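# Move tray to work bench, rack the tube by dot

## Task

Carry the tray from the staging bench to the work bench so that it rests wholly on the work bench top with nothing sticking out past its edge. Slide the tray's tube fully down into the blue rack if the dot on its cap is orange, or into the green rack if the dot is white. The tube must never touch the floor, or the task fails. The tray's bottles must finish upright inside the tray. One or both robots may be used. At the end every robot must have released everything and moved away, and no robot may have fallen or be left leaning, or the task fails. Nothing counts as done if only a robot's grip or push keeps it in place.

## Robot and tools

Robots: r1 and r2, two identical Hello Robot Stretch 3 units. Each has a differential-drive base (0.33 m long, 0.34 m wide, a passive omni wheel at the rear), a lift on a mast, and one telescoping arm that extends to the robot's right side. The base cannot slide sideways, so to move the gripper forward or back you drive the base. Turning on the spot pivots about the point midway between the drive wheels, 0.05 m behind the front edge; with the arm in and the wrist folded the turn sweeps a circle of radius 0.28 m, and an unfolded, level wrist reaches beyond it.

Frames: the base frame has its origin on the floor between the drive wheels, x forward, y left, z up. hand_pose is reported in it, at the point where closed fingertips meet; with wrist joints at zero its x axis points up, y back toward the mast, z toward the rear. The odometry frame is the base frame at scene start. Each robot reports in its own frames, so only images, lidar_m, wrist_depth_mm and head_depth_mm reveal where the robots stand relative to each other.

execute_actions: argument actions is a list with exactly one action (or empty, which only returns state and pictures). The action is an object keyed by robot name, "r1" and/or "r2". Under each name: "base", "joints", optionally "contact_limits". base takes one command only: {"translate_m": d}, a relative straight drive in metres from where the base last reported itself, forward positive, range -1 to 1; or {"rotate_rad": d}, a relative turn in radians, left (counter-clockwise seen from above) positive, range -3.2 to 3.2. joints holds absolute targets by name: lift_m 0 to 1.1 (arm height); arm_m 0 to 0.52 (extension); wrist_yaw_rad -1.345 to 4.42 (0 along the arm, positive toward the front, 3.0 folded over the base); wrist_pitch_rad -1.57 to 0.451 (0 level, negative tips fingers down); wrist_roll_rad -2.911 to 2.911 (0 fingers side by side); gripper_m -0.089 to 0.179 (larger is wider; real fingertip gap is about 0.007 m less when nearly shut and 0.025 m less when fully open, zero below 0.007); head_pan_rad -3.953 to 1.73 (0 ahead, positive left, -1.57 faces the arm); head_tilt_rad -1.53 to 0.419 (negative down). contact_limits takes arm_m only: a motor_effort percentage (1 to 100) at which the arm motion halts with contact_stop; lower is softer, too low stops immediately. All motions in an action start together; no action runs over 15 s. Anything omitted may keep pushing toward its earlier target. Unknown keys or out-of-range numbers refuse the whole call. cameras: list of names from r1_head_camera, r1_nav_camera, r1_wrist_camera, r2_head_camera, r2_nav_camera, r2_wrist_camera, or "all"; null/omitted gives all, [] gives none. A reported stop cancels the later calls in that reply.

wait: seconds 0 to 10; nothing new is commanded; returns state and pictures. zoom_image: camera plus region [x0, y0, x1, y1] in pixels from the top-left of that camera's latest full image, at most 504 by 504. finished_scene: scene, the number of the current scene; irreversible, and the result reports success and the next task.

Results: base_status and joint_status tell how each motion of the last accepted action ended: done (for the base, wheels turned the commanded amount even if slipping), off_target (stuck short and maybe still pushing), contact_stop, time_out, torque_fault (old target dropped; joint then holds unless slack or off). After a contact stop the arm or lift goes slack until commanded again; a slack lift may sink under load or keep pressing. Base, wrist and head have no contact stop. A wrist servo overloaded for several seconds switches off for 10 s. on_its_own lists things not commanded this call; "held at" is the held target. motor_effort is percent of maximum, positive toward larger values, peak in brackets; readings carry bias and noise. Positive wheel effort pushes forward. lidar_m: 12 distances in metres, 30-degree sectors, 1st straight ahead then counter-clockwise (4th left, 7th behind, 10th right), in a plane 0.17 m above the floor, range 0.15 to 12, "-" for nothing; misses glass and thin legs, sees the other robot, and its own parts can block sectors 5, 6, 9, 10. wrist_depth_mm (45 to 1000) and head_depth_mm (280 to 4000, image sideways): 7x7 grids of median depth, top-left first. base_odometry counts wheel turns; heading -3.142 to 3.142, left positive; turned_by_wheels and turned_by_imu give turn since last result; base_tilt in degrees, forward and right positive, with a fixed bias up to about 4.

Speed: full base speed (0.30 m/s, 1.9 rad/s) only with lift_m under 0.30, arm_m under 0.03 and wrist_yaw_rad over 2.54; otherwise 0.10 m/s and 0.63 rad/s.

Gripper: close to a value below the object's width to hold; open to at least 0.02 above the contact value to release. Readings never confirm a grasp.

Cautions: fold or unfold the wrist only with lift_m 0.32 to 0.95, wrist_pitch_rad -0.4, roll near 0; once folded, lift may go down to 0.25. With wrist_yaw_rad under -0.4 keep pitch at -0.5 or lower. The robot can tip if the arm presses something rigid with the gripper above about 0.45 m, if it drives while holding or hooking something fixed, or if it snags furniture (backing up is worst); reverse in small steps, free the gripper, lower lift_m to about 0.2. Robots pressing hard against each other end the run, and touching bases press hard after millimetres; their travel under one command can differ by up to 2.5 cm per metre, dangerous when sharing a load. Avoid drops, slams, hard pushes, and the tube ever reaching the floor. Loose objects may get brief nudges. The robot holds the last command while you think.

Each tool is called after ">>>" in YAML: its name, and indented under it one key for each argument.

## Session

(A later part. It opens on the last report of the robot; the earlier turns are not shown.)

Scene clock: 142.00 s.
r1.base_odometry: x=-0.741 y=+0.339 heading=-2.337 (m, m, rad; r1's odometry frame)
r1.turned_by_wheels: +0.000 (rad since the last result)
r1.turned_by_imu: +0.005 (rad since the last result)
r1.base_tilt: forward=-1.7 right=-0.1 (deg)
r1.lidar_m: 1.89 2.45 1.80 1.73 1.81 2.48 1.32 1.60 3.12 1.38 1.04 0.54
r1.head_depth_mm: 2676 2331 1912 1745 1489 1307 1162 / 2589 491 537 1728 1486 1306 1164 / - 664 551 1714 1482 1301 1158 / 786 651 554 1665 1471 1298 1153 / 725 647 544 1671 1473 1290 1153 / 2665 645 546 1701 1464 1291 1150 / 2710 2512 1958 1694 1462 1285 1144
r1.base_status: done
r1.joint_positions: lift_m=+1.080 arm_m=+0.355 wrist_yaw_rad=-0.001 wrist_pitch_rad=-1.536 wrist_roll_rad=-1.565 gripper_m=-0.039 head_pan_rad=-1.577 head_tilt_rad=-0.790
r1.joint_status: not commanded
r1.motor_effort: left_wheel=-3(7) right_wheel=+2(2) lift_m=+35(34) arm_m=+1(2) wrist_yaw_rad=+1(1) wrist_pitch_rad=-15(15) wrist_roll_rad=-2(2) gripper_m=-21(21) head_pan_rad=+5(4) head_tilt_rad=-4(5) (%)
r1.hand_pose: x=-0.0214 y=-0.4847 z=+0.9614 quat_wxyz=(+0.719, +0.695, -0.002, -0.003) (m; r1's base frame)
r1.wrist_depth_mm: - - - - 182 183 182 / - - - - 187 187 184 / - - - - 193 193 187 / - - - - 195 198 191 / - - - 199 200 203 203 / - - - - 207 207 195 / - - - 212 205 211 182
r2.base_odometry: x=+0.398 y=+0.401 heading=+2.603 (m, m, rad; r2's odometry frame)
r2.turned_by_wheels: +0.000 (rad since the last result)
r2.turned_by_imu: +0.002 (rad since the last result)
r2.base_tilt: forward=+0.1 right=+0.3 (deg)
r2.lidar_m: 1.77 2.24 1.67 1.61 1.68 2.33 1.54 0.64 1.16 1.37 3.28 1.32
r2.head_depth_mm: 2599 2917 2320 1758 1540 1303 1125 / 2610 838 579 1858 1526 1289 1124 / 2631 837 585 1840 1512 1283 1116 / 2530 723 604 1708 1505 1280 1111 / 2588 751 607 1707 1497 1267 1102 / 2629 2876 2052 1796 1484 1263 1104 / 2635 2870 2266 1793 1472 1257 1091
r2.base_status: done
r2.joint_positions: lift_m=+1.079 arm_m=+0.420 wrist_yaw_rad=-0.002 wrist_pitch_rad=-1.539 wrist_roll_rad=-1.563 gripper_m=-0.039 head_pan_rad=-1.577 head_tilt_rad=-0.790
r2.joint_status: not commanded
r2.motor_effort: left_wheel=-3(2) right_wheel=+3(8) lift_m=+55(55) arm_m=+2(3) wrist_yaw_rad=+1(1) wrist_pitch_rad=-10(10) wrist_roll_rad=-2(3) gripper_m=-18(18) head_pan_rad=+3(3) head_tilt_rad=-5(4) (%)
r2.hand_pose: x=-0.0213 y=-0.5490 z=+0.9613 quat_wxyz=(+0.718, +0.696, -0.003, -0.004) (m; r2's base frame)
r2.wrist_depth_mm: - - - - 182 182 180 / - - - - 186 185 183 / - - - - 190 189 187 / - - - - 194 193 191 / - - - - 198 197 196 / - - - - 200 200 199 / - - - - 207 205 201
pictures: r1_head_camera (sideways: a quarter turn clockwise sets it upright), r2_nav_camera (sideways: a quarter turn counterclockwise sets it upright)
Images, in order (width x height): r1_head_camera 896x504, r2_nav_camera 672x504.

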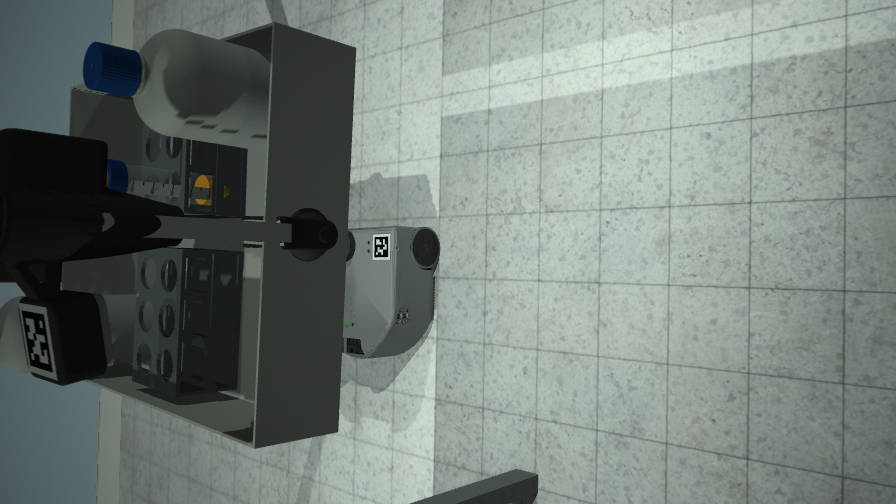

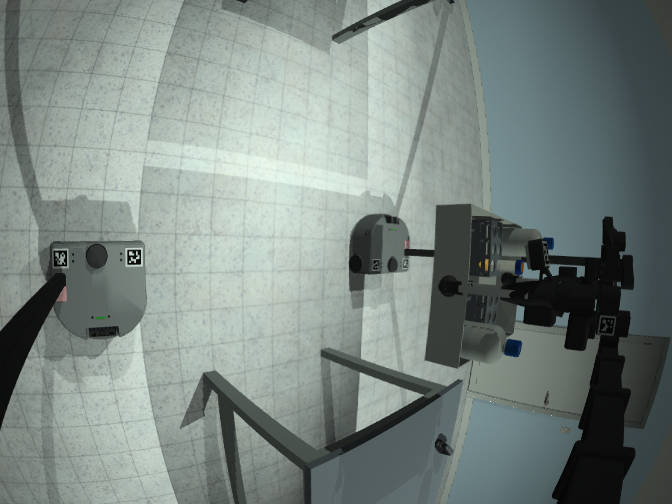

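>>> execute_actions:
  actions:
    - {"r1":{"base":{"translate_m":-1.0}},"r2":{"base":{"translate_m":1.0},"joints":{"arm_m":0.445}}}
  cameras: ["r1_nav_camera","r2_nav_camera"]

Scene clock: 156.40 s.
r1.base_odometry: x=-0.047 y=+1.059 heading=-2.337 (m, m, rad; r1's odometry frame)
r1.turned_by_wheels: +0.000 (rad since the last result)
r1.turned_by_imu: +0.005 (rad since the last result)
r1.base_tilt: forward=-1.7 right=+0.1 (deg)
r1.lidar_m: 1.47 2.42 1.81 1.74 1.81 2.52 1.74 0.41 0.42 1.39 3.13 1.72
r1.head_depth_mm: 2677 502 790 1695 1495 1308 998 / 2599 484 527 1446 1483 1305 1162 / - 639 544 1723 1475 1301 1159 / 789 662 548 1678 1478 1297 1157 / 699 655 539 1673 1471 1293 1154 / 2662 639 543 1699 1470 1292 1151 / 2721 2472 1962 1692 1458 1279 1146
r1.base_status: done
r1.joint_positions: lift_m=+1.080 arm_m=+0.355 wrist_yaw_rad=-0.003 wrist_pitch_rad=-1.554 wrist_roll_rad=-1.565 gripper_m=-0.039 head_pan_rad=-1.577 head_tilt_rad=-0.790
r1.joint_status: not commanded
r1.motor_effort: left_wheel=-3(7) right_wheel=+3(5) lift_m=+35(35) arm_m=+1(1) wrist_yaw_rad=+2(3) wrist_pitch_rad=-7(15) wrist_roll_rad=-2(2) gripper_m=-20(21) head_pan_rad=+4(5) head_tilt_rad=-5(3) (%)
r1.hand_pose: x=-0.0213 y=-0.4802 z=+0.9617 quat_wxyz=(+0.713, +0.701, -0.003, -0.004) (m; r1's base frame)
r1.wrist_depth_mm: - - - - 181 182 178 / - - - - 187 186 184 / - - - - 190 190 186 / - - - - 195 194 190 / - - - - 200 199 194 / - - - - 207 204 202 / - - - 346 208 210 177
r2.base_odometry: x=-0.460 y=+0.915 heading=+2.602 (m, m, rad; r2's odometry frame)
r2.turned_by_wheels: +0.000 (rad since the last result)
r2.turned_by_imu: +0.004 (rad since the last result)
r2.base_tilt: forward=+0.1 right=+0.4 (deg)
r2.lidar_m: 3.74 2.21 1.64 1.59 1.66 2.32 1.57 1.54 3.25 1.10 0.50 0.65
r2.head_depth_mm: 2636 2932 2402 1881 1537 1300 1125 / 2676 873 600 1861 1527 1291 1119 / 2676 840 608 1840 1521 1287 1117 / 2589 776 733 1709 1509 1282 1112 / 2566 770 617 1710 1494 1273 1104 / 2654 2905 901 1689 1481 1263 1100 / 2629 2896 933 754 760 1039 1092
r2.base_status: done
r2.joint_positions: lift_m=+1.079 arm_m=+0.445 wrist_yaw_rad=-0.004 wrist_pitch_rad=-1.554 wrist_roll_rad=-1.562 gripper_m=-0.039 head_pan_rad=-1.577 head_tilt_rad=-0.790
r2.joint_status: all done
r2.motor_effort: left_wheel=-5(6) right_wheel=+5(8) lift_m=+55(55) arm_m=+3(7) wrist_yaw_rad=+3(4) wrist_pitch_rad=-5(10) wrist_roll_rad=-3(3) gripper_m=-18(19) head_pan_rad=+2(3) head_tilt_rad=-5(4) (%)
r2.hand_pose: x=-0.0213 y=-0.5700 z=+0.9616 quat_wxyz=(+0.713, +0.701, -0.005, -0.005) (m; r2's base frame)
r2.wrist_depth_mm: - - - 707 181 180 178 / - - - - 186 183 182 / - - - - 188 187 184 / - - - - 192 191 188 / - - - - 196 195 194 / - - - - 200 199 196 / - - - - 205 203 198
pictures: r1_nav_camera (sideways: a quarter turn counterclockwise sets it upright), r2_nav_camera (sideways: a quarter turn counterclockwise sets it upright)
Images, in order (width x height): r1_nav_camera 672x504, r2_nav_camera 672x504.

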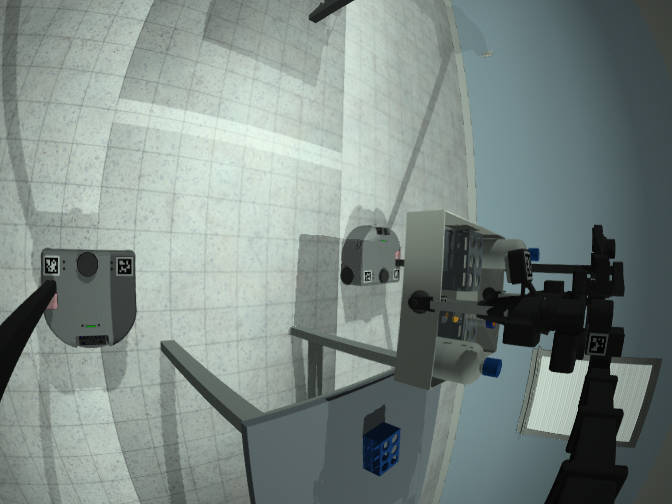

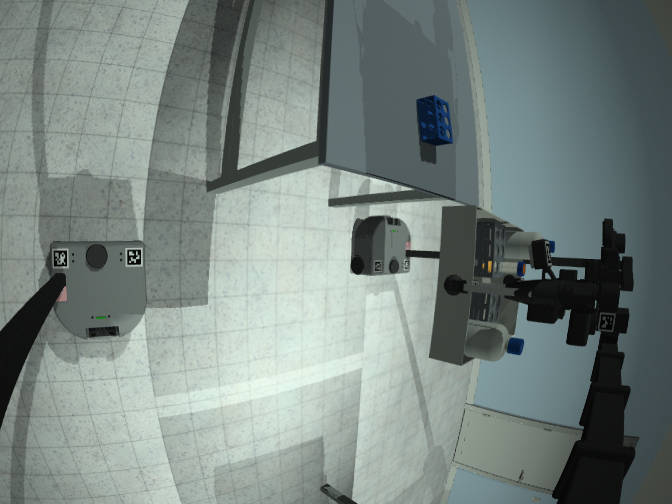

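>>> execute_actions:
  actions:
    - {"r1":{"base":{"translate_m":-0.9},"joints":{"arm_m":0.37}},"r2":{"base":{"translate_m":0.9}}}
  cameras: ["r1_nav_camera","r2_nav_camera","r1_head_camera","r2_head_camera"]

Scene clock: 169.87 s.
r1.base_odometry: x=+0.577 y=+1.707 heading=-2.338 (m, m, rad; r1's odometry frame)
r1.turned_by_wheels: +0.000 (rad since the last result)
r1.turned_by_imu: +0.004 (rad since the last result)
r1.base_tilt: forward=-1.7 right=+0.0 (deg)
r1.lidar_m: 2.35 2.45 1.82 1.75 1.83 2.54 2.90 0.87 0.96 0.92 0.96 0.63
r1.head_depth_mm: 2667 539 788 715 613 547 1169 / 2585 494 541 711 610 545 1163 / - 657 545 708 608 552 1156 / 767 651 564 705 607 550 1154 / 722 650 556 701 605 550 1150 / 2673 643 562 699 601 548 1147 / 2697 2490 827 696 599 545 1145
r1.base_status: done
r1.joint_positions: lift_m=+1.080 arm_m=+0.370 wrist_yaw_rad=-0.004 wrist_pitch_rad=-1.559 wrist_roll_rad=-1.562 gripper_m=-0.039 head_pan_rad=-1.577 head_tilt_rad=-0.790
r1.joint_status: all done
r1.motor_effort: left_wheel=-5(9) right_wheel=+4(5) lift_m=+34(35) arm_m=+2(4) wrist_yaw_rad=+5(5) wrist_pitch_rad=-4(7) wrist_roll_rad=-3(3) gripper_m=-20(21) head_pan_rad=+5(5) head_tilt_rad=-4(5) (%)
r1.hand_pose: x=-0.0213 y=-0.4937 z=+0.9618 quat_wxyz=(+0.711, +0.703, -0.004, -0.005) (m; r1's base frame)
r1.wrist_depth_mm: - 337 337 335 181 180 180 / - 340 345 339 187 185 183 / - 355 353 350 190 190 186 / - 363 359 364 194 195 190 / - 373 363 281 200 199 192 / - 382 383 - 206 205 202 / - 394 394 212 211 210 177
r2.base_odometry: x=-1.233 y=+1.377 heading=+2.602 (m, m, rad; r2's odometry frame)
r2.turned_by_wheels: +0.000 (rad since the last result)
r2.turned_by_imu: +0.004 (rad since the last result)
r2.base_tilt: forward=+0.1 right=+0.3 (deg)
r2.lidar_m: 2.86 2.17 1.62 1.57 1.64 2.29 2.43 0.64 0.48 0.46 0.49 0.68
r2.head_depth_mm: 2621 2935 998 772 685 1304 1130 / 2697 849 594 765 680 1297 1122 / 2689 843 603 758 1407 1288 1117 / 2601 766 740 754 1396 1279 1110 / 2632 768 619 745 1382 1276 1106 / 2657 2926 847 740 1379 1263 1101 / 2653 2919 935 731 1374 1255 1092
r2.base_status: done
r2.joint_positions: lift_m=+1.079 arm_m=+0.445 wrist_yaw_rad=-0.005 wrist_pitch_rad=-1.559 wrist_roll_rad=-1.559 gripper_m=-0.039 head_pan_rad=-1.577 head_tilt_rad=-0.790
r2.joint_status: not commanded
r2.motor_effort: left_wheel=-5(5) right_wheel=+5(10) lift_m=+55(55) arm_m=+3(4) wrist_yaw_rad=+5(5) wrist_pitch_rad=-4(5) wrist_roll_rad=-4(4) gripper_m=-18(19) head_pan_rad=+3(3) head_tilt_rad=-5(5) (%)
r2.hand_pose: x=-0.0212 y=-0.5687 z=+0.9617 quat_wxyz=(+0.711, +0.703, -0.006, -0.006) (m; r2's base frame)
r2.wrist_depth_mm: - - 342 342 181 179 177 / - - 349 346 185 183 180 / - - 356 352 188 187 184 / - - 365 359 192 191 187 / - - 374 366 196 195 193 / - - 384 - 199 199 196 / - - - 383 206 203 196
pictures: r1_head_camera (sideways: a quarter turn clockwise sets it upright), r1_nav_camera (sideways: a quarter turn counterclockwise sets it upright), r2_head_camera (sideways: a quarter turn clockwise sets it upright), r2_nav_camera (sideways: a quarter turn counterclockwise sets it upright)
Images, in order (width x height): r1_head_camera 896x504, r1_nav_camera 672x504, r2_head_camera 896x504, r2_nav_camera 672x504.

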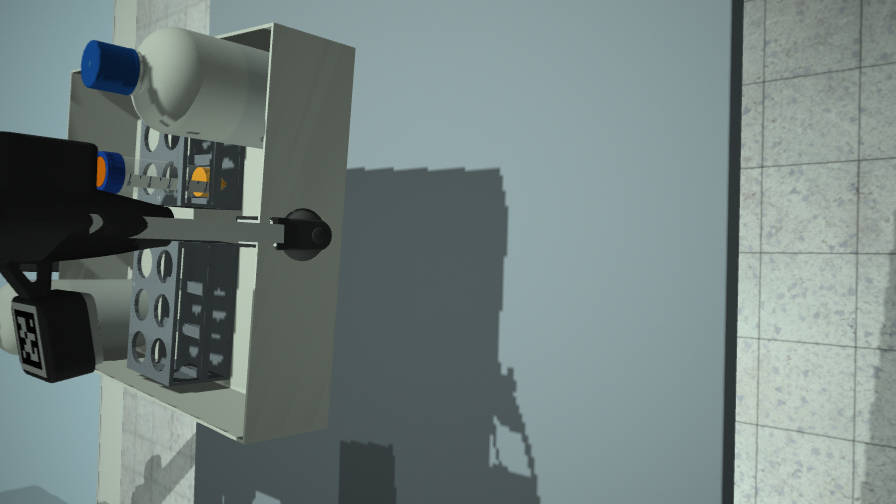

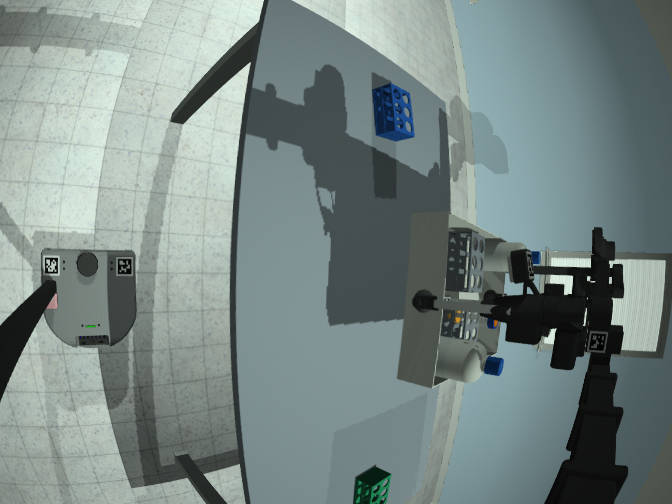

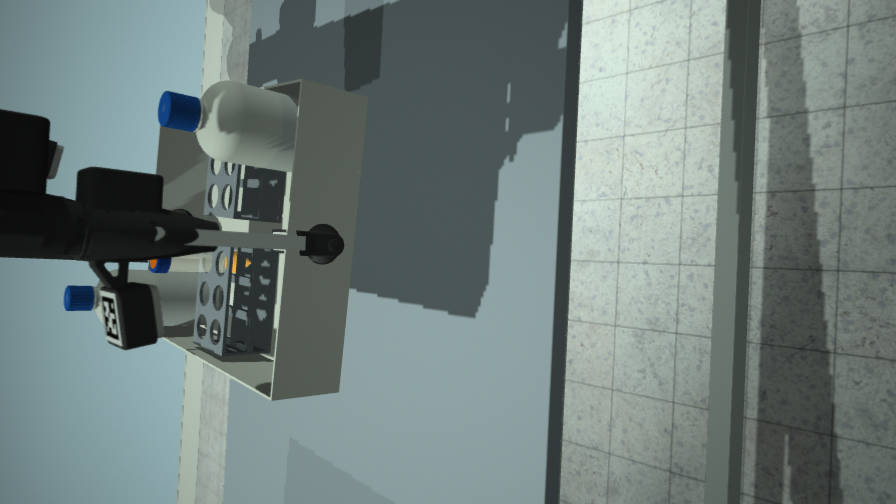

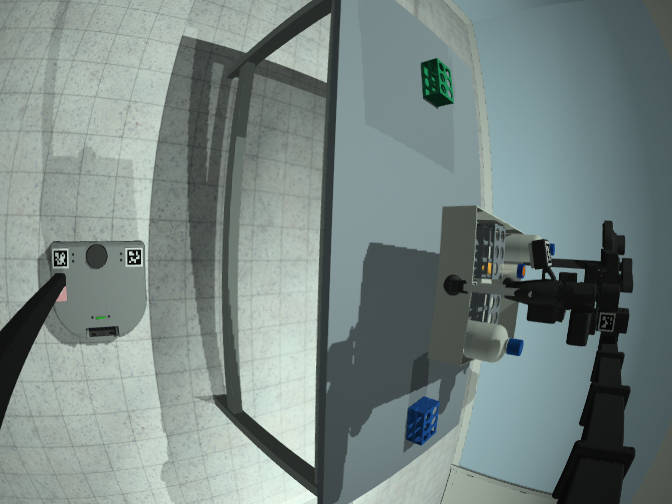

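>>> execute_actions:
  actions:
    - {"r1":{"joints":{"arm_m":0.31,"lift_m":0.95}},"r2":{"joints":{"arm_m":0.505,"lift_m":0.95}}}
  cameras: []

>>> execute_actions:
  actions:
    - {"r1":{"joints":{"lift_m":0.92}},"r2":{"joints":{"lift_m":0.92}}}
  cameras: []

>>> execute_actions:
  actions:
    - {"r1":{"joints":{"gripper_m":0.1}},"r2":{"joints":{"gripper_m":0.1}}}
  cameras: []

>>> execute_actions:
  actions:
    - {"r1":{"joints":{"lift_m":1.1}},"r2":{"joints":{"lift_m":1.1}}}
  cameras: []

>>> execute_actions:
  actions:
    - {"r1":{"joints":{"arm_m":0.43,"wrist_roll_rad":0,"gripper_m":0.07}},"r2":{"joints":{"arm_m":0.0}}}
  cameras: ["r1_head_camera","r1_wrist_camera","r2_head_camera"]

Scene clock: 179.17 s.
r1.base_odometry: x=+0.577 y=+1.707 heading=-2.338 (m, m, rad; r1's odometry frame)
r1.turned_by_wheels: +0.000 (rad since the last result)
r1.turned_by_imu: +0.000 (rad since the last result)
r1.base_tilt: forward=-1.7 right=+0.0 (deg)
r1.lidar_m: 2.35 2.46 1.81 1.76 1.83 2.53 2.91 0.87 0.95 0.92 0.96 0.63
r1.head_depth_mm: - - 832 699 613 547 1170 / - 978 539 572 610 544 1163 / - - 721 601 608 552 1158 / 1417 856 - 659 606 551 1153 / 2710 756 716 655 604 549 1157 / 2699 2515 801 618 602 549 1149 / 2709 2482 829 696 602 546 1143
r1.base_status: not commanded
r1.joint_positions: lift_m=+0.950 arm_m=+0.310 wrist_yaw_rad=-0.004 wrist_pitch_rad=-1.559 wrist_roll_rad=-1.561 gripper_m=-0.039 head_pan_rad=-1.577 head_tilt_rad=-0.790
r1.joint_status: all done
r1.motor_effort: left_wheel=-5(4) right_wheel=+4(4) lift_m=+30(33) arm_m=-2(1) wrist_yaw_rad=+4(5) wrist_pitch_rad=-4(4) wrist_roll_rad=-3(3) gripper_m=-20(20) head_pan_rad=+5(5) head_tilt_rad=-5(5) (%)
r1.hand_pose: x=-0.0213 y=-0.4342 z=+0.8320 quat_wxyz=(+0.711, +0.703, -0.005, -0.005) (m; r1's base frame)
r1.wrist_depth_mm: 896 214 214 213 181 181 180 / 971 221 220 220 187 186 183 / 970 225 225 222 191 191 186 / 975 232 230 229 196 194 189 / - 236 237 199 202 200 192 / - 243 243 - 204 205 202 / - 250 251 213 211 210 177
r2.base_odometry: x=-1.233 y=+1.377 heading=+2.602 (m, m, rad; r2's odometry frame)
r2.turned_by_wheels: +0.000 (rad since the last result)
r2.turned_by_imu: +0.000 (rad since the last result)
r2.base_tilt: forward=+0.1 right=+0.3 (deg)
r2.lidar_m: 2.86 2.18 1.62 1.57 1.64 2.29 2.43 0.65 0.48 0.47 0.49 0.68
r2.head_depth_mm: 2623 2880 - 736 686 1304 1127 / 2606 - 908 745 680 1295 1123 / 2516 2939 708 735 1405 1284 1115 / 778 2894 841 734 1393 1282 1108 / 2667 2885 839 744 1390 1266 1108 / 2661 2892 943 739 1384 1265 1101 / 2671 2928 932 734 1375 1257 1092
r2.base_status: not commanded
r2.joint_positions: lift_m=+0.950 arm_m=+0.505 wrist_yaw_rad=-0.006 wrist_pitch_rad=-1.559 wrist_roll_rad=-1.558 gripper_m=-0.039 head_pan_rad=-1.577 head_tilt_rad=-0.790
r2.joint_status: all done
r2.motor_effort: left_wheel=-5(4) right_wheel=+6(6) lift_m=+39(52) arm_m=+4(4) wrist_yaw_rad=+5(5) wrist_pitch_rad=-4(4) wrist_roll_rad=-4(4) gripper_m=-18(18) head_pan_rad=+3(3) head_tilt_rad=-4(5) (%)
r2.hand_pose: x=-0.0212 y=-0.6287 z=+0.8322 quat_wxyz=(+0.711, +0.703, -0.006, -0.007) (m; r2's base frame)
r2.wrist_depth_mm: 221 218 217 214 181 179 177 / 980 223 221 219 184 183 181 / 996 228 225 224 188 186 185 / 235 234 231 228 192 190 188 / - 237 235 233 196 195 192 / - 243 241 - 200 198 196 / - 249 247 245 206 203 197
pictures: none
No camera images: the call's "cameras" was empty. Leave "cameras" out to get every camera's image.

Scene clock: 180.23 s.
r1.base_odometry: x=+0.577 y=+1.707 heading=-2.338 (m, m, rad; r1's odometry frame)
r1.turned_by_wheels: +0.000 (rad since the last result)
r1.turned_by_imu: +0.000 (rad since the last result)
r1.base_tilt: forward=-1.7 right=+0.0 (deg)
r1.lidar_m: 2.36 2.46 1.81 1.75 1.83 2.53 2.90 0.87 0.96 0.92 0.96 0.63
r1.head_depth_mm: 2653 - - 697 613 547 1163 / 2612 2631 744 576 611 545 1159 / 690 - 768 685 608 552 1157 / 671 1505 832 698 606 550 1150 / 2689 781 814 698 605 549 1153 / 2708 2491 811 667 603 549 1152 / 2736 2486 829 696 600 546 1148
r1.base_status: not commanded
r1.joint_positions: lift_m=+0.920 arm_m=+0.310 wrist_yaw_rad=-0.004 wrist_pitch_rad=-1.559 wrist_roll_rad=-1.561 gripper_m=-0.039 head_pan_rad=-1.577 head_tilt_rad=-0.790
r1.joint_status: all done
r1.motor_effort: left_wheel=-4(5) right_wheel=+4(4) lift_m=+30(29) arm_m=-2(2) wrist_yaw_rad=+5(4) wrist_pitch_rad=-5(4) wrist_roll_rad=-3(3) gripper_m=-20(20) head_pan_rad=+5(5) head_tilt_rad=-5(4) (%)
r1.hand_pose: x=-0.0213 y=-0.4342 z=+0.8021 quat_wxyz=(+0.711, +0.703, -0.005, -0.005) (m; r1's base frame)
r1.wrist_depth_mm: 186 186 187 185 181 181 179 / 190 191 191 189 186 185 184 / 197 196 196 193 190 190 184 / 200 200 201 199 194 195 189 / 207 206 206 201 200 199 191 / 214 209 209 - 206 204 200 / 222 218 216 212 211 211 176
r2.base_odometry: x=-1.233 y=+1.377 heading=+2.602 (m, m, rad; r2's odometry frame)
r2.turned_by_wheels: +0.000 (rad since the last result)
r2.turned_by_imu: +0.000 (rad since the last result)
r2.base_tilt: forward=+0.1 right=+0.4 (deg)
r2.lidar_m: 2.86 2.17 1.61 1.57 1.64 2.29 2.42 0.65 0.48 0.47 0.49 0.68
r2.head_depth_mm: 2643 2937 - - 1425 1300 1124 / 2610 - 890 748 679 1292 1121 / 2534 - 872 735 1405 1287 1116 / 808 2903 863 730 1407 1281 1109 / 2657 2861 863 744 1387 1270 1105 / 2671 2918 944 740 1380 1262 1099 / 2681 2907 932 733 1369 1258 1093
r2.base_status: not commanded
r2.joint_positions: lift_m=+0.920 arm_m=+0.505 wrist_yaw_rad=-0.006 wrist_pitch_rad=-1.559 wrist_roll_rad=-1.558 gripper_m=-0.039 head_pan_rad=-1.577 head_tilt_rad=-0.790
r2.joint_status: all done
r2.motor_effort: left_wheel=-5(5) right_wheel=+6(6) lift_m=+39(40) arm_m=+4(4) wrist_yaw_rad=+6(5) wrist_pitch_rad=-4(4) wrist_roll_rad=-4(4) gripper_m=-17(18) head_pan_rad=+2(2) head_tilt_rad=-5(5) (%)
r2.hand_pose: x=-0.0212 y=-0.6287 z=+0.8022 quat_wxyz=(+0.711, +0.703, -0.006, -0.007) (m; r2's base frame)
r2.wrist_depth_mm: 190 190 188 186 181 179 178 / 195 194 192 190 184 183 180 / 199 198 196 194 188 186 184 / 203 201 201 198 192 191 188 / 209 207 205 202 197 194 193 / 213 211 209 - 199 198 196 / 218 215 213 211 205 203 198
pictures: none
No camera images: the call's "cameras" was empty. Leave "cameras" out to get every camera's image.

Scene clock: 182.13 s.
r1.base_odometry: x=+0.577 y=+1.707 heading=-2.337 (m, m, rad; r1's odometry frame)
r1.turned_by_wheels: +0.000 (rad since the last result)
r1.turned_by_imu: +0.000 (rad since the last result)
r1.base_tilt: forward=-1.6 right=+0.0 (deg)
r1.lidar_m: 2.35 2.46 1.81 1.75 1.83 2.53 2.91 0.86 0.95 0.93 0.97 0.63
r1.head_depth_mm: 2661 - - 697 611 547 1165 / 2610 2648 797 577 611 545 1164 / 685 - 771 689 609 552 1158 / 703 1512 798 629 595 551 1158 / 2718 782 815 700 604 550 1151 / 2717 2511 822 667 602 548 1148 / 2711 2479 830 696 600 546 1144
r1.base_status: not commanded
r1.joint_positions: lift_m=+0.920 arm_m=+0.310 wrist_yaw_rad=-0.002 wrist_pitch_rad=-1.559 wrist_roll_rad=-1.563 gripper_m=+0.100 head_pan_rad=-1.577 head_tilt_rad=-0.790
r1.joint_status: all done
r1.motor_effort: left_wheel=-2(4) right_wheel=+1(4) lift_m=+30(31) arm_m=-2(3) wrist_yaw_rad=+2(4) wrist_pitch_rad=-4(4) wrist_roll_rad=-2(3) gripper_m=+1(98) head_pan_rad=+5(5) head_tilt_rad=-4(4) (%)
r1.hand_pose: x=-0.0213 y=-0.4341 z=+0.8021 quat_wxyz=(+0.711, +0.703, -0.003, -0.004) (m; r1's base frame)
r1.wrist_depth_mm: 186 187 186 184 184 183 181 / 191 190 192 190 189 187 185 / 198 195 195 193 193 193 187 / 203 201 201 201 196 197 191 / 207 206 205 205 202 201 195 / 214 211 211 209 207 206 204 / 219 217 217 214 212 213 177
r2.base_odometry: x=-1.233 y=+1.377 heading=+2.602 (m, m, rad; r2's odometry frame)
r2.turned_by_wheels: +0.000 (rad since the last result)
r2.turned_by_imu: +0.000 (rad since the last result)
r2.base_tilt: forward=+0.1 right=+0.3 (deg)
r2.lidar_m: 2.85 2.17 1.61 1.57 1.64 2.28 2.43 0.65 0.48 0.47 0.49 0.68
r2.head_depth_mm: 2621 2945 - - 1426 1297 1126 / 2646 - 893 748 680 1293 1122 / 2558 - 876 736 1408 1293 1115 / 809 2914 879 730 1396 1282 1108 / 2647 2895 865 743 1395 1265 1107 / 2676 2888 942 738 1384 1259 1099 / 2675 2945 934 734 1376 1261 1096
r2.base_status: not commanded
r2.joint_positions: lift_m=+0.920 arm_m=+0.505 wrist_yaw_rad=-0.002 wrist_pitch_rad=-1.561 wrist_roll_rad=-1.563 gripper_m=+0.100 head_pan_rad=-1.577 head_tilt_rad=-0.790
r2.joint_status: all done
r2.motor_effort: left_wheel=-3(5) right_wheel=+1(6) lift_m=+39(39) arm_m=+4(4) wrist_yaw_rad=+2(5) wrist_pitch_rad=-3(4) wrist_roll_rad=-3(4) gripper_m=+0(78) head_pan_rad=+2(3) head_tilt_rad=-5(5) (%)
r2.hand_pose: x=-0.0213 y=-0.6281 z=+0.8023 quat_wxyz=(+0.710, +0.704, -0.003, -0.004) (m; r2's base frame)
r2.wrist_depth_mm: 192 190 189 187 183 182 180 / 197 194 193 191 187 186 184 / 201 199 197 194 191 189 187 / 205 203 201 198 195 194 191 / 209 207 205 203 198 197 195 / 215 211 209 207 204 200 198 / 220 217 215 210 207 207 198
pictures: none
No camera images: the call's "cameras" was empty. Leave "cameras" out to get every camera's image.

Scene clock: 184.60 s.
r1.base_odometry: x=+0.577 y=+1.707 heading=-2.337 (m, m, rad; r1's odometry frame)
r1.turned_by_wheels: +0.000 (rad since the last result)
r1.turned_by_imu: +0.000 (rad since the last result)
r1.base_tilt: forward=-1.7 right=+0.0 (deg)
r1.lidar_m: 2.35 2.46 1.81 1.76 1.83 2.54 2.91 0.87 0.96 0.92 0.96 0.63
r1.head_depth_mm: 2681 2585 854 713 614 548 1164 / 2719 2553 807 577 611 545 1164 / - 1786 771 661 609 552 1164 / 2037 1538 797 703 606 551 1153 / - 781 810 698 605 550 1153 / 2726 2520 811 667 602 548 1148 / 2709 2496 829 697 601 546 1149
r1.base_status: not commanded
r1.joint_positions: lift_m=+1.099 arm_m=+0.310 wrist_yaw_rad=-0.002 wrist_pitch_rad=-1.560 wrist_roll_rad=-1.563 gripper_m=+0.100 head_pan_rad=-1.577 head_tilt_rad=-0.790
r1.joint_status: all done
r1.motor_effort: left_wheel=-2(3) right_wheel=+1(1) lift_m=+30(30) arm_m=-2(3) wrist_yaw_rad=+1(1) wrist_pitch_rad=-4(4) wrist_roll_rad=-2(2) gripper_m=+0(0) head_pan_rad=+5(5) head_tilt_rad=-4(5) (%)
r1.hand_pose: x=-0.0213 y=-0.4339 z=+0.9816 quat_wxyz=(+0.711, +0.704, -0.003, -0.004) (m; r1's base frame)
r1.wrist_depth_mm: - - 358 351 351 355 350 / - - 364 359 358 332 333 / - - 376 367 370 315 352 / - - 377 385 379 345 376 / - - 389 394 382 332 387 / - - 400 336 397 282 398 / - - 415 278 344 344 385
r2.base_odometry: x=-1.233 y=+1.377 heading=+2.602 (m, m, rad; r2's odometry frame)
r2.turned_by_wheels: +0.000 (rad since the last result)
r2.turned_by_imu: +0.000 (rad since the last result)
r2.base_tilt: forward=+0.1 right=+0.4 (deg)
r2.lidar_m: 2.85 2.17 1.62 1.57 1.64 2.29 2.42 0.65 0.48 0.47 0.49 0.68
r2.head_depth_mm: 2643 2920 997 772 686 1299 1127 / 2645 2959 947 759 681 1293 1125 / 2650 2940 886 737 1409 1281 1117 / 2657 2862 882 734 1400 1278 1105 / 2611 2899 878 744 1390 1276 1106 / 2658 2906 943 741 1382 1264 1096 / 2667 2925 934 734 1370 1254 1096
r2.base_status: not commanded
r2.joint_positions: lift_m=+1.100 arm_m=+0.505 wrist_yaw_rad=-0.002 wrist_pitch_rad=-1.562 wrist_roll_rad=-1.563 gripper_m=+0.100 head_pan_rad=-1.577 head_tilt_rad=-0.790
r2.joint_status: all done
r2.motor_effort: left_wheel=-2(3) right_wheel=+1(1) lift_m=+47(49) arm_m=+3(3) wrist_yaw_rad=+2(1) wrist_pitch_rad=-3(3) wrist_roll_rad=-3(3) gripper_m=+0(1) head_pan_rad=+2(2) head_tilt_rad=-5(5) (%)
r2.hand_pose: x=-0.0213 y=-0.6279 z=+0.9820 quat_wxyz=(+0.710, +0.704, -0.003, -0.004) (m; r2's base frame)
r2.wrist_depth_mm: - - 363 357 356 354 352 / - - 371 368 360 327 327 / - - 381 374 368 336 345 / - - 384 382 374 349 309 / - - 393 387 384 350 376 / - - 402 396 357 332 384 / - - 412 409 254 335 390
pictures: none
No camera images: the call's "cameras" was empty. Leave "cameras" out to get every camera's image.

Scene clock: 189.47 s.
r1.base_odometry: x=+0.577 y=+1.707 heading=-2.337 (m, m, rad; r1's odometry frame)
r1.turned_by_wheels: +0.000 (rad since the last result)
r1.turned_by_imu: +0.000 (rad since the last result)
r1.base_tilt: forward=-1.7 right=+0.1 (deg)
r1.lidar_m: 2.35 2.45 1.82 1.75 1.83 2.53 2.91 0.87 0.95 0.92 0.96 0.63
r1.head_depth_mm: 2702 2590 854 713 613 547 1165 / 2698 2568 806 576 612 545 1161 / 2776 2645 770 687 609 553 1163 / 2784 1581 827 701 606 551 1154 / 2705 799 809 698 604 549 1153 / 2674 2501 812 667 602 547 1145 / 2742 2492 829 696 600 545 1147
r1.base_status: not commanded
r1.joint_positions: lift_m=+1.099 arm_m=+0.430 wrist_yaw_rad=-0.001 wrist_pitch_rad=-1.562 wrist_roll_rad=-0.006 gripper_m=+0.070 head_pan_rad=-1.577 head_tilt_rad=-0.790
r1.joint_status: all done
r1.motor_effort: left_wheel=-2(2) right_wheel=+1(1) lift_m=+30(30) arm_m=+2(1) wrist_yaw_rad=+0(2) wrist_pitch_rad=-3(4) wrist_roll_rad=+3(3) gripper_m=+1(95) head_pan_rad=+5(4) head_tilt_rad=-4(4) (%)
r1.hand_pose: x=-0.0216 y=-0.5527 z=+0.9816 quat_wxyz=(+0.503, +0.499, -0.500, -0.497) (m; r1's base frame)
r1.wrist_depth_mm: 356 354 349 347 353 346 354 / 369 368 336 361 355 352 360 / 378 369 318 361 309 355 368 / 381 383 381 380 380 370 377 / 397 386 378 391 386 384 389 / 406 404 391 379 - 400 401 / 414 413 413 409 408 397 413
r2.base_odometry: x=-1.233 y=+1.377 heading=+2.602 (m, m, rad; r2's odometry frame)
r2.turned_by_wheels: +0.000 (rad since the last result)
r2.turned_by_imu: +0.000 (rad since the last result)
r2.base_tilt: forward=+0.1 right=+0.3 (deg)
r2.lidar_m: 2.85 2.17 1.61 1.57 1.64 2.29 2.42 0.65 0.48 0.47 0.49 0.68
r2.head_depth_mm: - - - - - 1087 1128 / - - - - - - 1124 / - - - - - - - / 2611 2859 881 737 - 1200 1114 / 2672 2900 876 743 - 1261 1109 / 2649 2904 947 744 - - 1100 / 2668 2927 932 735 - - 1091
r2.base_status: not commanded
r2.joint_positions: lift_m=+1.100 arm_m=+0.003 wrist_yaw_rad=+0.000 wrist_pitch_rad=-1.563 wrist_roll_rad=-1.565 gripper_m=+0.100 head_pan_rad=-1.577 head_tilt_rad=-0.790
r2.joint_status: all done
joint sent to its limit — the command would take r2.arm_m past its lower limit, so that joint was sent only as far as its limit.
r2.motor_effort: left_wheel=-2(3) right_wheel=+1(2) lift_m=+47(47) arm_m=-4(5) wrist_yaw_rad=+0(1) wrist_pitch_rad=-3(3) wrist_roll_rad=-2(3) gripper_m=+0(1) head_pan_rad=+3(2) head_tilt_rad=-5(5) (%)
r2.hand_pose: x=-0.0214 y=-0.1258 z=+0.9820 quat_wxyz=(+0.710, +0.705, -0.002, -0.002) (m; r2's base frame)
r2.wrist_depth_mm: - - - - - - - / - - - - - - 434 / - - - - - - 385 / - - - - - - 388 / - - - - - - 389 / - - - - - - 394 / - - - - - - 399
pictures: r1_head_camera (sideways: a quarter turn clockwise sets it upright), r1_wrist_camera, r2_head_camera (sideways: a quarter turn clockwise sets it upright)
Images, in order (width x height): r1_head_camera 896x504, r1_wrist_camera 644x364, r2_head_camera 896x504.

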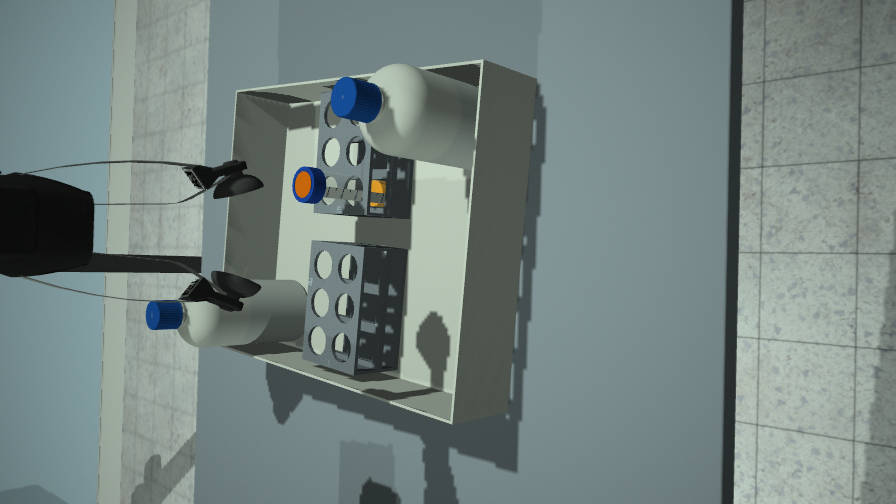

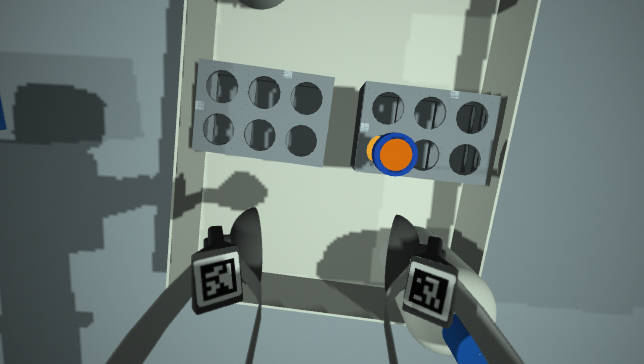

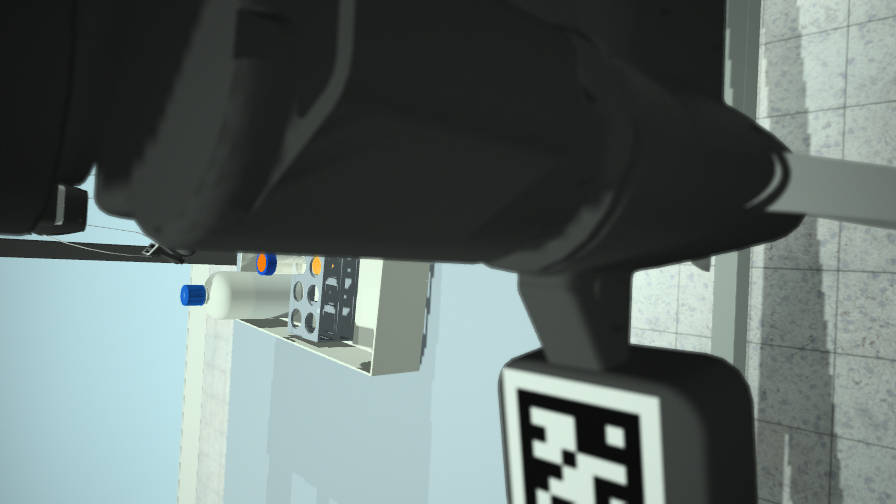

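>>> execute_actions:
  actions:
    - {"r1":{"base":{"translate_m":-0.055},"joints":{"arm_m":0.45,"lift_m":1.05}},"r2":{"joints":{"wrist_roll_rad":0,"wrist_pitch_rad":-0.4,"lift_m":0.95}}}
  cameras: ["r1_head_camera","r1_wrist_camera","r2_head_camera"]

Scene clock: 196.03 s.
r1.base_odometry: x=+0.615 y=+1.747 heading=-2.338 (m, m, rad; r1's odometry frame)
r1.turned_by_wheels: +0.000 (rad since the last result)
r1.turned_by_imu: +0.000 (rad since the last result)
r1.base_tilt: forward=-1.7 right=-0.1 (deg)
r1.lidar_m: 2.40 2.45 1.81 1.76 1.83 2.53 2.85 0.81 0.95 0.92 0.96 0.68
r1.head_depth_mm: 2689 2556 854 714 613 547 1165 / 2710 2574 829 695 612 545 1163 / 2692 2547 748 577 608 544 1161 / - 1531 774 686 606 551 1156 / 2656 1005 772 698 603 550 1154 / 2690 962 763 695 603 548 1147 / 2729 2492 830 665 600 546 1148
r1.base_status: done
r1.joint_positions: lift_m=+1.050 arm_m=+0.450 wrist_yaw_rad=-0.001 wrist_pitch_rad=-1.563 wrist_roll_rad=-0.006 gripper_m=+0.070 head_pan_rad=-1.577 head_tilt_rad=-0.790
r1.joint_status: all done
r1.motor_effort: left_wheel=-1(5) right_wheel=+0(2) lift_m=+24(27) arm_m=+2(2) wrist_yaw_rad=+0(2) wrist_pitch_rad=-2(3) wrist_roll_rad=+2(3) gripper_m=+0(1) head_pan_rad=+4(5) head_tilt_rad=-4(4) (%)
r1.hand_pose: x=-0.0216 y=-0.5725 z=+0.9324 quat_wxyz=(+0.503, +0.499, -0.500, -0.497) (m; r1's base frame)
r1.wrist_depth_mm: 311 305 307 306 308 305 305 / 318 274 309 315 312 311 316 / 329 264 264 295 260 321 322 / 335 296 323 266 269 326 329 / 344 335 336 341 332 338 338 / 347 343 348 336 - 350 342 / 360 315 305 306 214 360 356
r2.base_odometry: x=-1.233 y=+1.377 heading=+2.602 (m, m, rad; r2's odometry frame)
r2.turned_by_wheels: +0.000 (rad since the last result)
r2.turned_by_imu: +0.000 (rad since the last result)
r2.base_tilt: forward=+0.1 right=+0.3 (deg)
r2.lidar_m: 2.86 2.17 1.62 1.57 1.64 2.28 2.42 0.65 0.48 0.47 0.49 0.68
r2.head_depth_mm: 2653 2930 1000 842 - - 1079 / 2647 2942 951 803 - - 1079 / 2635 2934 885 732 - - 1095 / 685 2841 889 - - - 1092 / 2660 2876 876 746 1398 1274 1104 / 2668 2899 944 741 1378 1264 1097 / 2666 2916 936 735 1370 1258 1093
r2.base_status: not commanded
r2.joint_positions: lift_m=+0.950 arm_m=+0.003 wrist_yaw_rad=+0.000 wrist_pitch_rad=-0.419 wrist_roll_rad=-0.007 gripper_m=+0.100 head_pan_rad=-1.577 head_tilt_rad=-0.790
r2.joint_status: all done
r2.motor_effort: left_wheel=-2(2) right_wheel=+1(1) lift_m=+31(42) arm_m=-4(4) wrist_yaw_rad=+0(0) wrist_pitch_rad=+5(4) wrist_roll_rad=+2(4) gripper_m=+1(0) head_pan_rad=+3(2) head_tilt_rad=-5(5) (%)
r2.hand_pose: x=-0.0216 y=-0.3721 z=+0.9628 quat_wxyz=(+0.694, +0.148, -0.689, -0.147) (m; r2's base frame)
r2.wrist_depth_mm: - - - - - - - / - - - - - - - / 873 869 847 729 753 827 795 / 635 639 605 607 449 605 574 / 505 502 492 471 470 482 479 / 416 418 407 404 404 410 397 / 356 352 341 345 342 331 338
pictures: r1_head_camera (sideways: a quarter turn clockwise sets it upright), r1_wrist_camera, r2_head_camera (sideways: a quarter turn clockwise sets it upright)
Images, in order (width x height): r1_head_camera 896x504, r1_wrist_camera 644x364, r2_head_camera 896x504.

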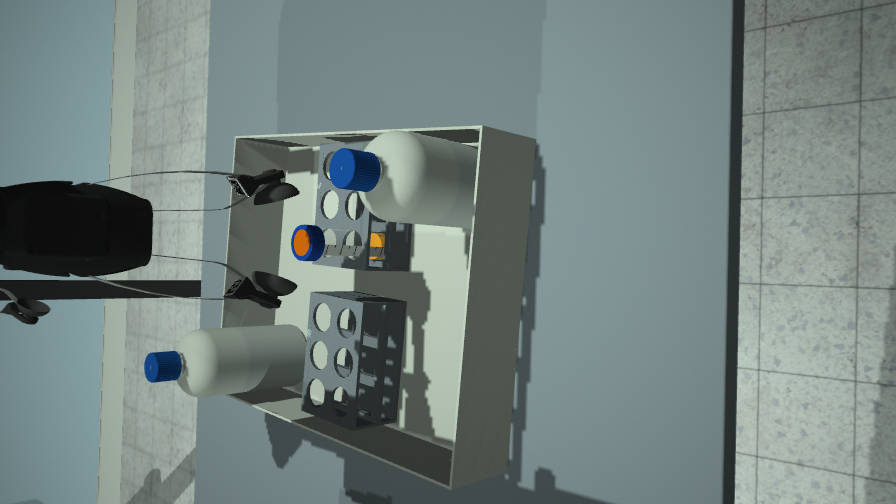

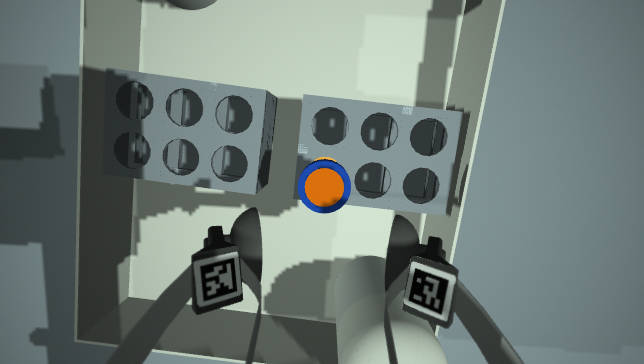

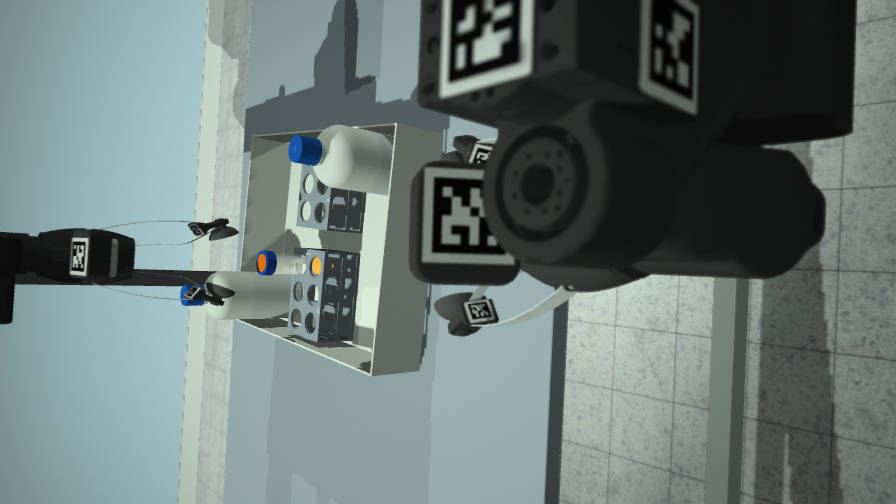

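>>> execute_actions:
  actions:
    - {"r1":{"joints":{"arm_m":0.475}},"r2":{"joints":{"wrist_yaw_rad":3.0,"gripper_m":0.03}}}
  cameras: []

>>> execute_actions:
  actions:
    - {"r1":{"joints":{"lift_m":1.015}}}
  cameras: ["r1_head_camera","r1_wrist_camera","r2_head_camera"]

Scene clock: 203.60 s.
r1.base_odometry: x=+0.615 y=+1.747 heading=-2.338 (m, m, rad; r1's odometry frame)
r1.turned_by_wheels: +0.000 (rad since the last result)
r1.turned_by_imu: +0.000 (rad since the last result)
r1.base_tilt: forward=-1.6 right=+0.0 (deg)
r1.lidar_m: 2.41 2.45 1.81 1.76 1.82 2.53 2.85 0.82 0.96 0.92 0.96 0.67
r1.head_depth_mm: 2709 2566 854 713 613 547 1169 / 2692 2568 829 696 610 545 1165 / 2706 2536 750 577 608 544 1157 / - 1567 780 686 605 552 1154 / 2663 1006 797 699 603 550 1152 / 2715 965 762 696 602 548 1148 / 2714 2484 830 665 600 546 1144
r1.base_status: not commanded
r1.joint_positions: lift_m=+1.050 arm_m=+0.475 wrist_yaw_rad=-0.001 wrist_pitch_rad=-1.563 wrist_roll_rad=-0.006 gripper_m=+0.070 head_pan_rad=-1.577 head_tilt_rad=-0.790
r1.joint_status: all done
r1.motor_effort: left_wheel=-1(1) right_wheel=+1(1) lift_m=+24(25) arm_m=+2(2) wrist_yaw_rad=+1(1) wrist_pitch_rad=-2(2) wrist_roll_rad=+2(2) gripper_m=+0(1) head_pan_rad=+5(5) head_tilt_rad=-4(4) (%)
r1.hand_pose: x=-0.0216 y=-0.5975 z=+0.9324 quat_wxyz=(+0.503, +0.499, -0.500, -0.497) (m; r1's base frame)
r1.wrist_depth_mm: 309 268 306 304 305 304 304 / 320 309 314 313 312 313 315 / 323 267 295 315 319 321 320 / 333 271 299 298 276 329 327 / 341 334 336 273 275 340 340 / 349 342 347 343 - 345 345 / 357 320 339 334 274 355 353
r2.base_odometry: x=-1.233 y=+1.377 heading=+2.602 (m, m, rad; r2's odometry frame)
r2.turned_by_wheels: +0.000 (rad since the last result)
r2.turned_by_imu: +0.000 (rad since the last result)
r2.base_tilt: forward=+0.2 right=+0.3 (deg)
r2.lidar_m: 2.86 2.17 1.62 1.57 1.64 2.29 2.43 0.65 0.48 0.46 0.49 0.68
r2.head_depth_mm: 2637 2941 999 839 - 1242 1133 / 2629 2947 950 791 - 1220 1125 / 2673 2955 888 738 - - - / 655 1457 888 736 - - - / 2670 2865 878 746 - 1071 1125 / 2650 2916 942 742 658 1136 1098 / 2682 2929 933 734 1374 1255 1097
r2.base_status: not commanded
r2.joint_positions: lift_m=+0.950 arm_m=+0.003 wrist_yaw_rad=+2.998 wrist_pitch_rad=-0.419 wrist_roll_rad=-0.006 gripper_m=+0.030 head_pan_rad=-1.577 head_tilt_rad=-0.790
r2.joint_status: all done
r2.motor_effort: left_wheel=-2(1) right_wheel=+1(1) lift_m=+31(30) arm_m=-4(4) wrist_yaw_rad=+2(3) wrist_pitch_rad=+5(5) wrist_roll_rad=+2(2) gripper_m=+0(78) head_pan_rad=+2(3) head_tilt_rad=-5(5) (%)
r2.hand_pose: x=+0.0110 y=+0.0743 z=+0.9628 quat_wxyz=(+0.196, +0.698, +0.098, +0.681) (m; r2's base frame)
r2.wrist_depth_mm: - - - - - - - / - - - - - - - / - - - - - - - / - - - - - - - / - - - - - - - / - - - - - - - / - - - - - - -
pictures: none
No camera images: the call's "cameras" was empty. Leave "cameras" out to get every camera's image.

Scene clock: 204.73 s.
r1.base_odometry: x=+0.615 y=+1.747 heading=-2.338 (m, m, rad; r1's odometry frame)
r1.turned_by_wheels: +0.000 (rad since the last result)
r1.turned_by_imu: +0.000 (rad since the last result)
r1.base_tilt: forward=-1.7 right=+0.0 (deg)
r1.lidar_m: 2.40 2.45 1.82 1.75 1.82 2.53 2.85 0.81 0.95 0.92 0.96 0.68
r1.head_depth_mm: 2742 2572 854 714 613 547 1165 / 2700 2556 828 696 611 546 1162 / 2730 2555 746 576 608 543 1159 / 1414 1010 756 687 607 552 1157 / 2676 1004 772 698 604 549 1155 / 2712 962 764 694 602 547 1152 / 2717 2489 828 665 600 547 1148
r1.base_status: not commanded
r1.joint_positions: lift_m=+1.015 arm_m=+0.475 wrist_yaw_rad=-0.001 wrist_pitch_rad=-1.563 wrist_roll_rad=-0.006 gripper_m=+0.070 head_pan_rad=-1.577 head_tilt_rad=-0.790
r1.joint_status: all done
r1.motor_effort: left_wheel=-1(1) right_wheel=+0(0) lift_m=+24(25) arm_m=+3(2) wrist_yaw_rad=+2(1) wrist_pitch_rad=-2(3) wrist_roll_rad=+2(2) gripper_m=-1(0) head_pan_rad=+4(5) head_tilt_rad=-4(4) (%)
r1.hand_pose: x=-0.0216 y=-0.5975 z=+0.8974 quat_wxyz=(+0.503, +0.499, -0.500, -0.497) (m; r1's base frame)
r1.wrist_depth_mm: 230 270 275 274 273 266 272 / 233 279 282 281 277 278 281 / 230 251 264 285 283 276 286 / 235 237 244 235 261 291 298 / 253 302 298 178 267 298 301 / 267 312 316 311 - 309 305 / 278 316 316 316 247 314 317
r2.base_odometry: x=-1.233 y=+1.377 heading=+2.602 (m, m, rad; r2's odometry frame)
r2.turned_by_wheels: +0.000 (rad since the last result)
r2.turned_by_imu: +0.000 (rad since the last result)
r2.base_tilt: forward=+0.1 right=+0.4 (deg)
r2.lidar_m: 2.85 2.18 1.62 1.56 1.64 2.29 2.43 0.65 0.48 0.47 0.49 0.68
r2.head_depth_mm: 2623 2942 997 842 - 1244 1129 / 2643 2933 952 788 - 1211 1121 / 2657 2965 886 741 - - - / 673 1466 888 736 - - - / 2662 2870 872 746 - 1076 1126 / 2659 2905 943 741 658 1136 1097 / 2667 2924 932 733 1376 1255 1097
r2.base_status: not commanded
r2.joint_positions: lift_m=+0.950 arm_m=+0.003 wrist_yaw_rad=+2.998 wrist_pitch_rad=-0.419 wrist_roll_rad=-0.006 gripper_m=+0.030 head_pan_rad=-1.577 head_tilt_rad=-0.790
r2.joint_status: not commanded
r2.motor_effort: left_wheel=-2(2) right_wheel=+1(1) lift_m=+31(31) arm_m=-4(3) wrist_yaw_rad=+1(2) wrist_pitch_rad=+5(5) wrist_roll_rad=+1(1) gripper_m=+0(0) head_pan_rad=+3(2) head_tilt_rad=-5(5) (%)
r2.hand_pose: x=+0.0110 y=+0.0743 z=+0.9628 quat_wxyz=(+0.196, +0.698, +0.098, +0.681) (m; r2's base frame)
r2.wrist_depth_mm: - - - - - - - / - - - - - - - / - - - - - - - / - - - - - - - / - - - - - - - / - - - - - - - / - - - - - - -
pictures: r1_head_camera (sideways: a quarter turn clockwise sets it upright), r1_wrist_camera, r2_head_camera (sideways: a quarter turn clockwise sets it upright)
Images, in order (width x height): r1_head_camera 896x504, r1_wrist_camera 644x364, r2_head_camera 896x504.

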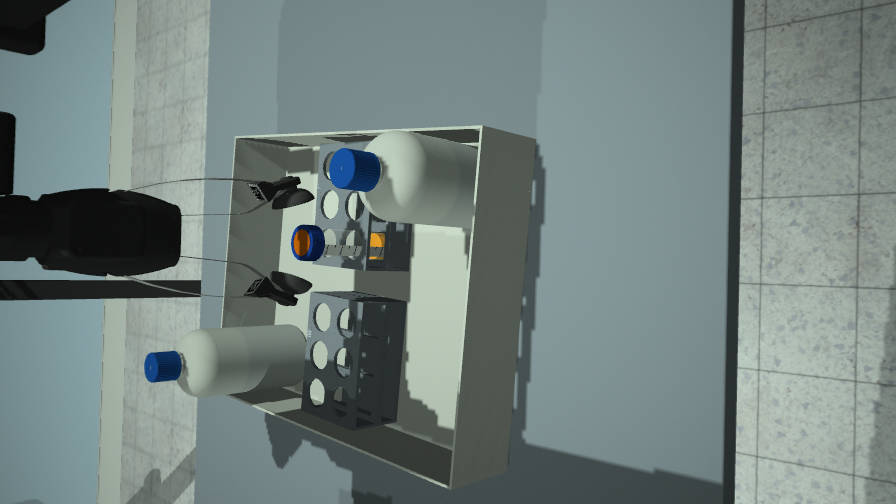

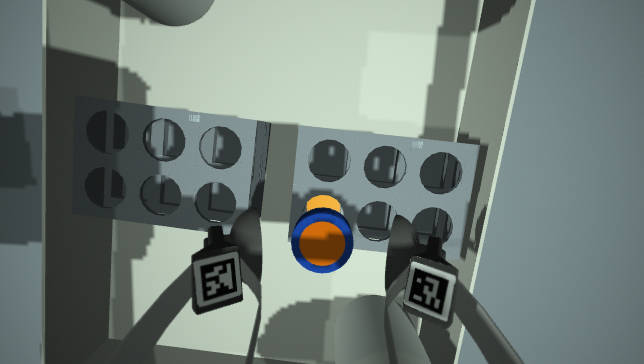

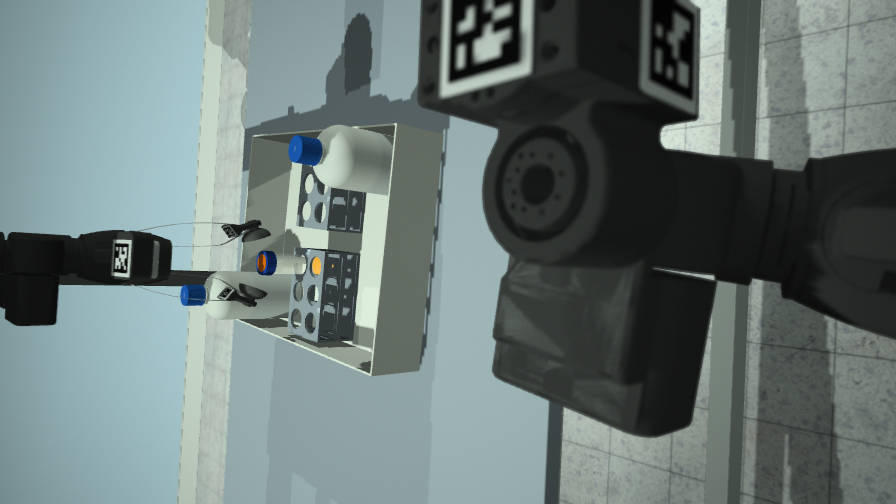

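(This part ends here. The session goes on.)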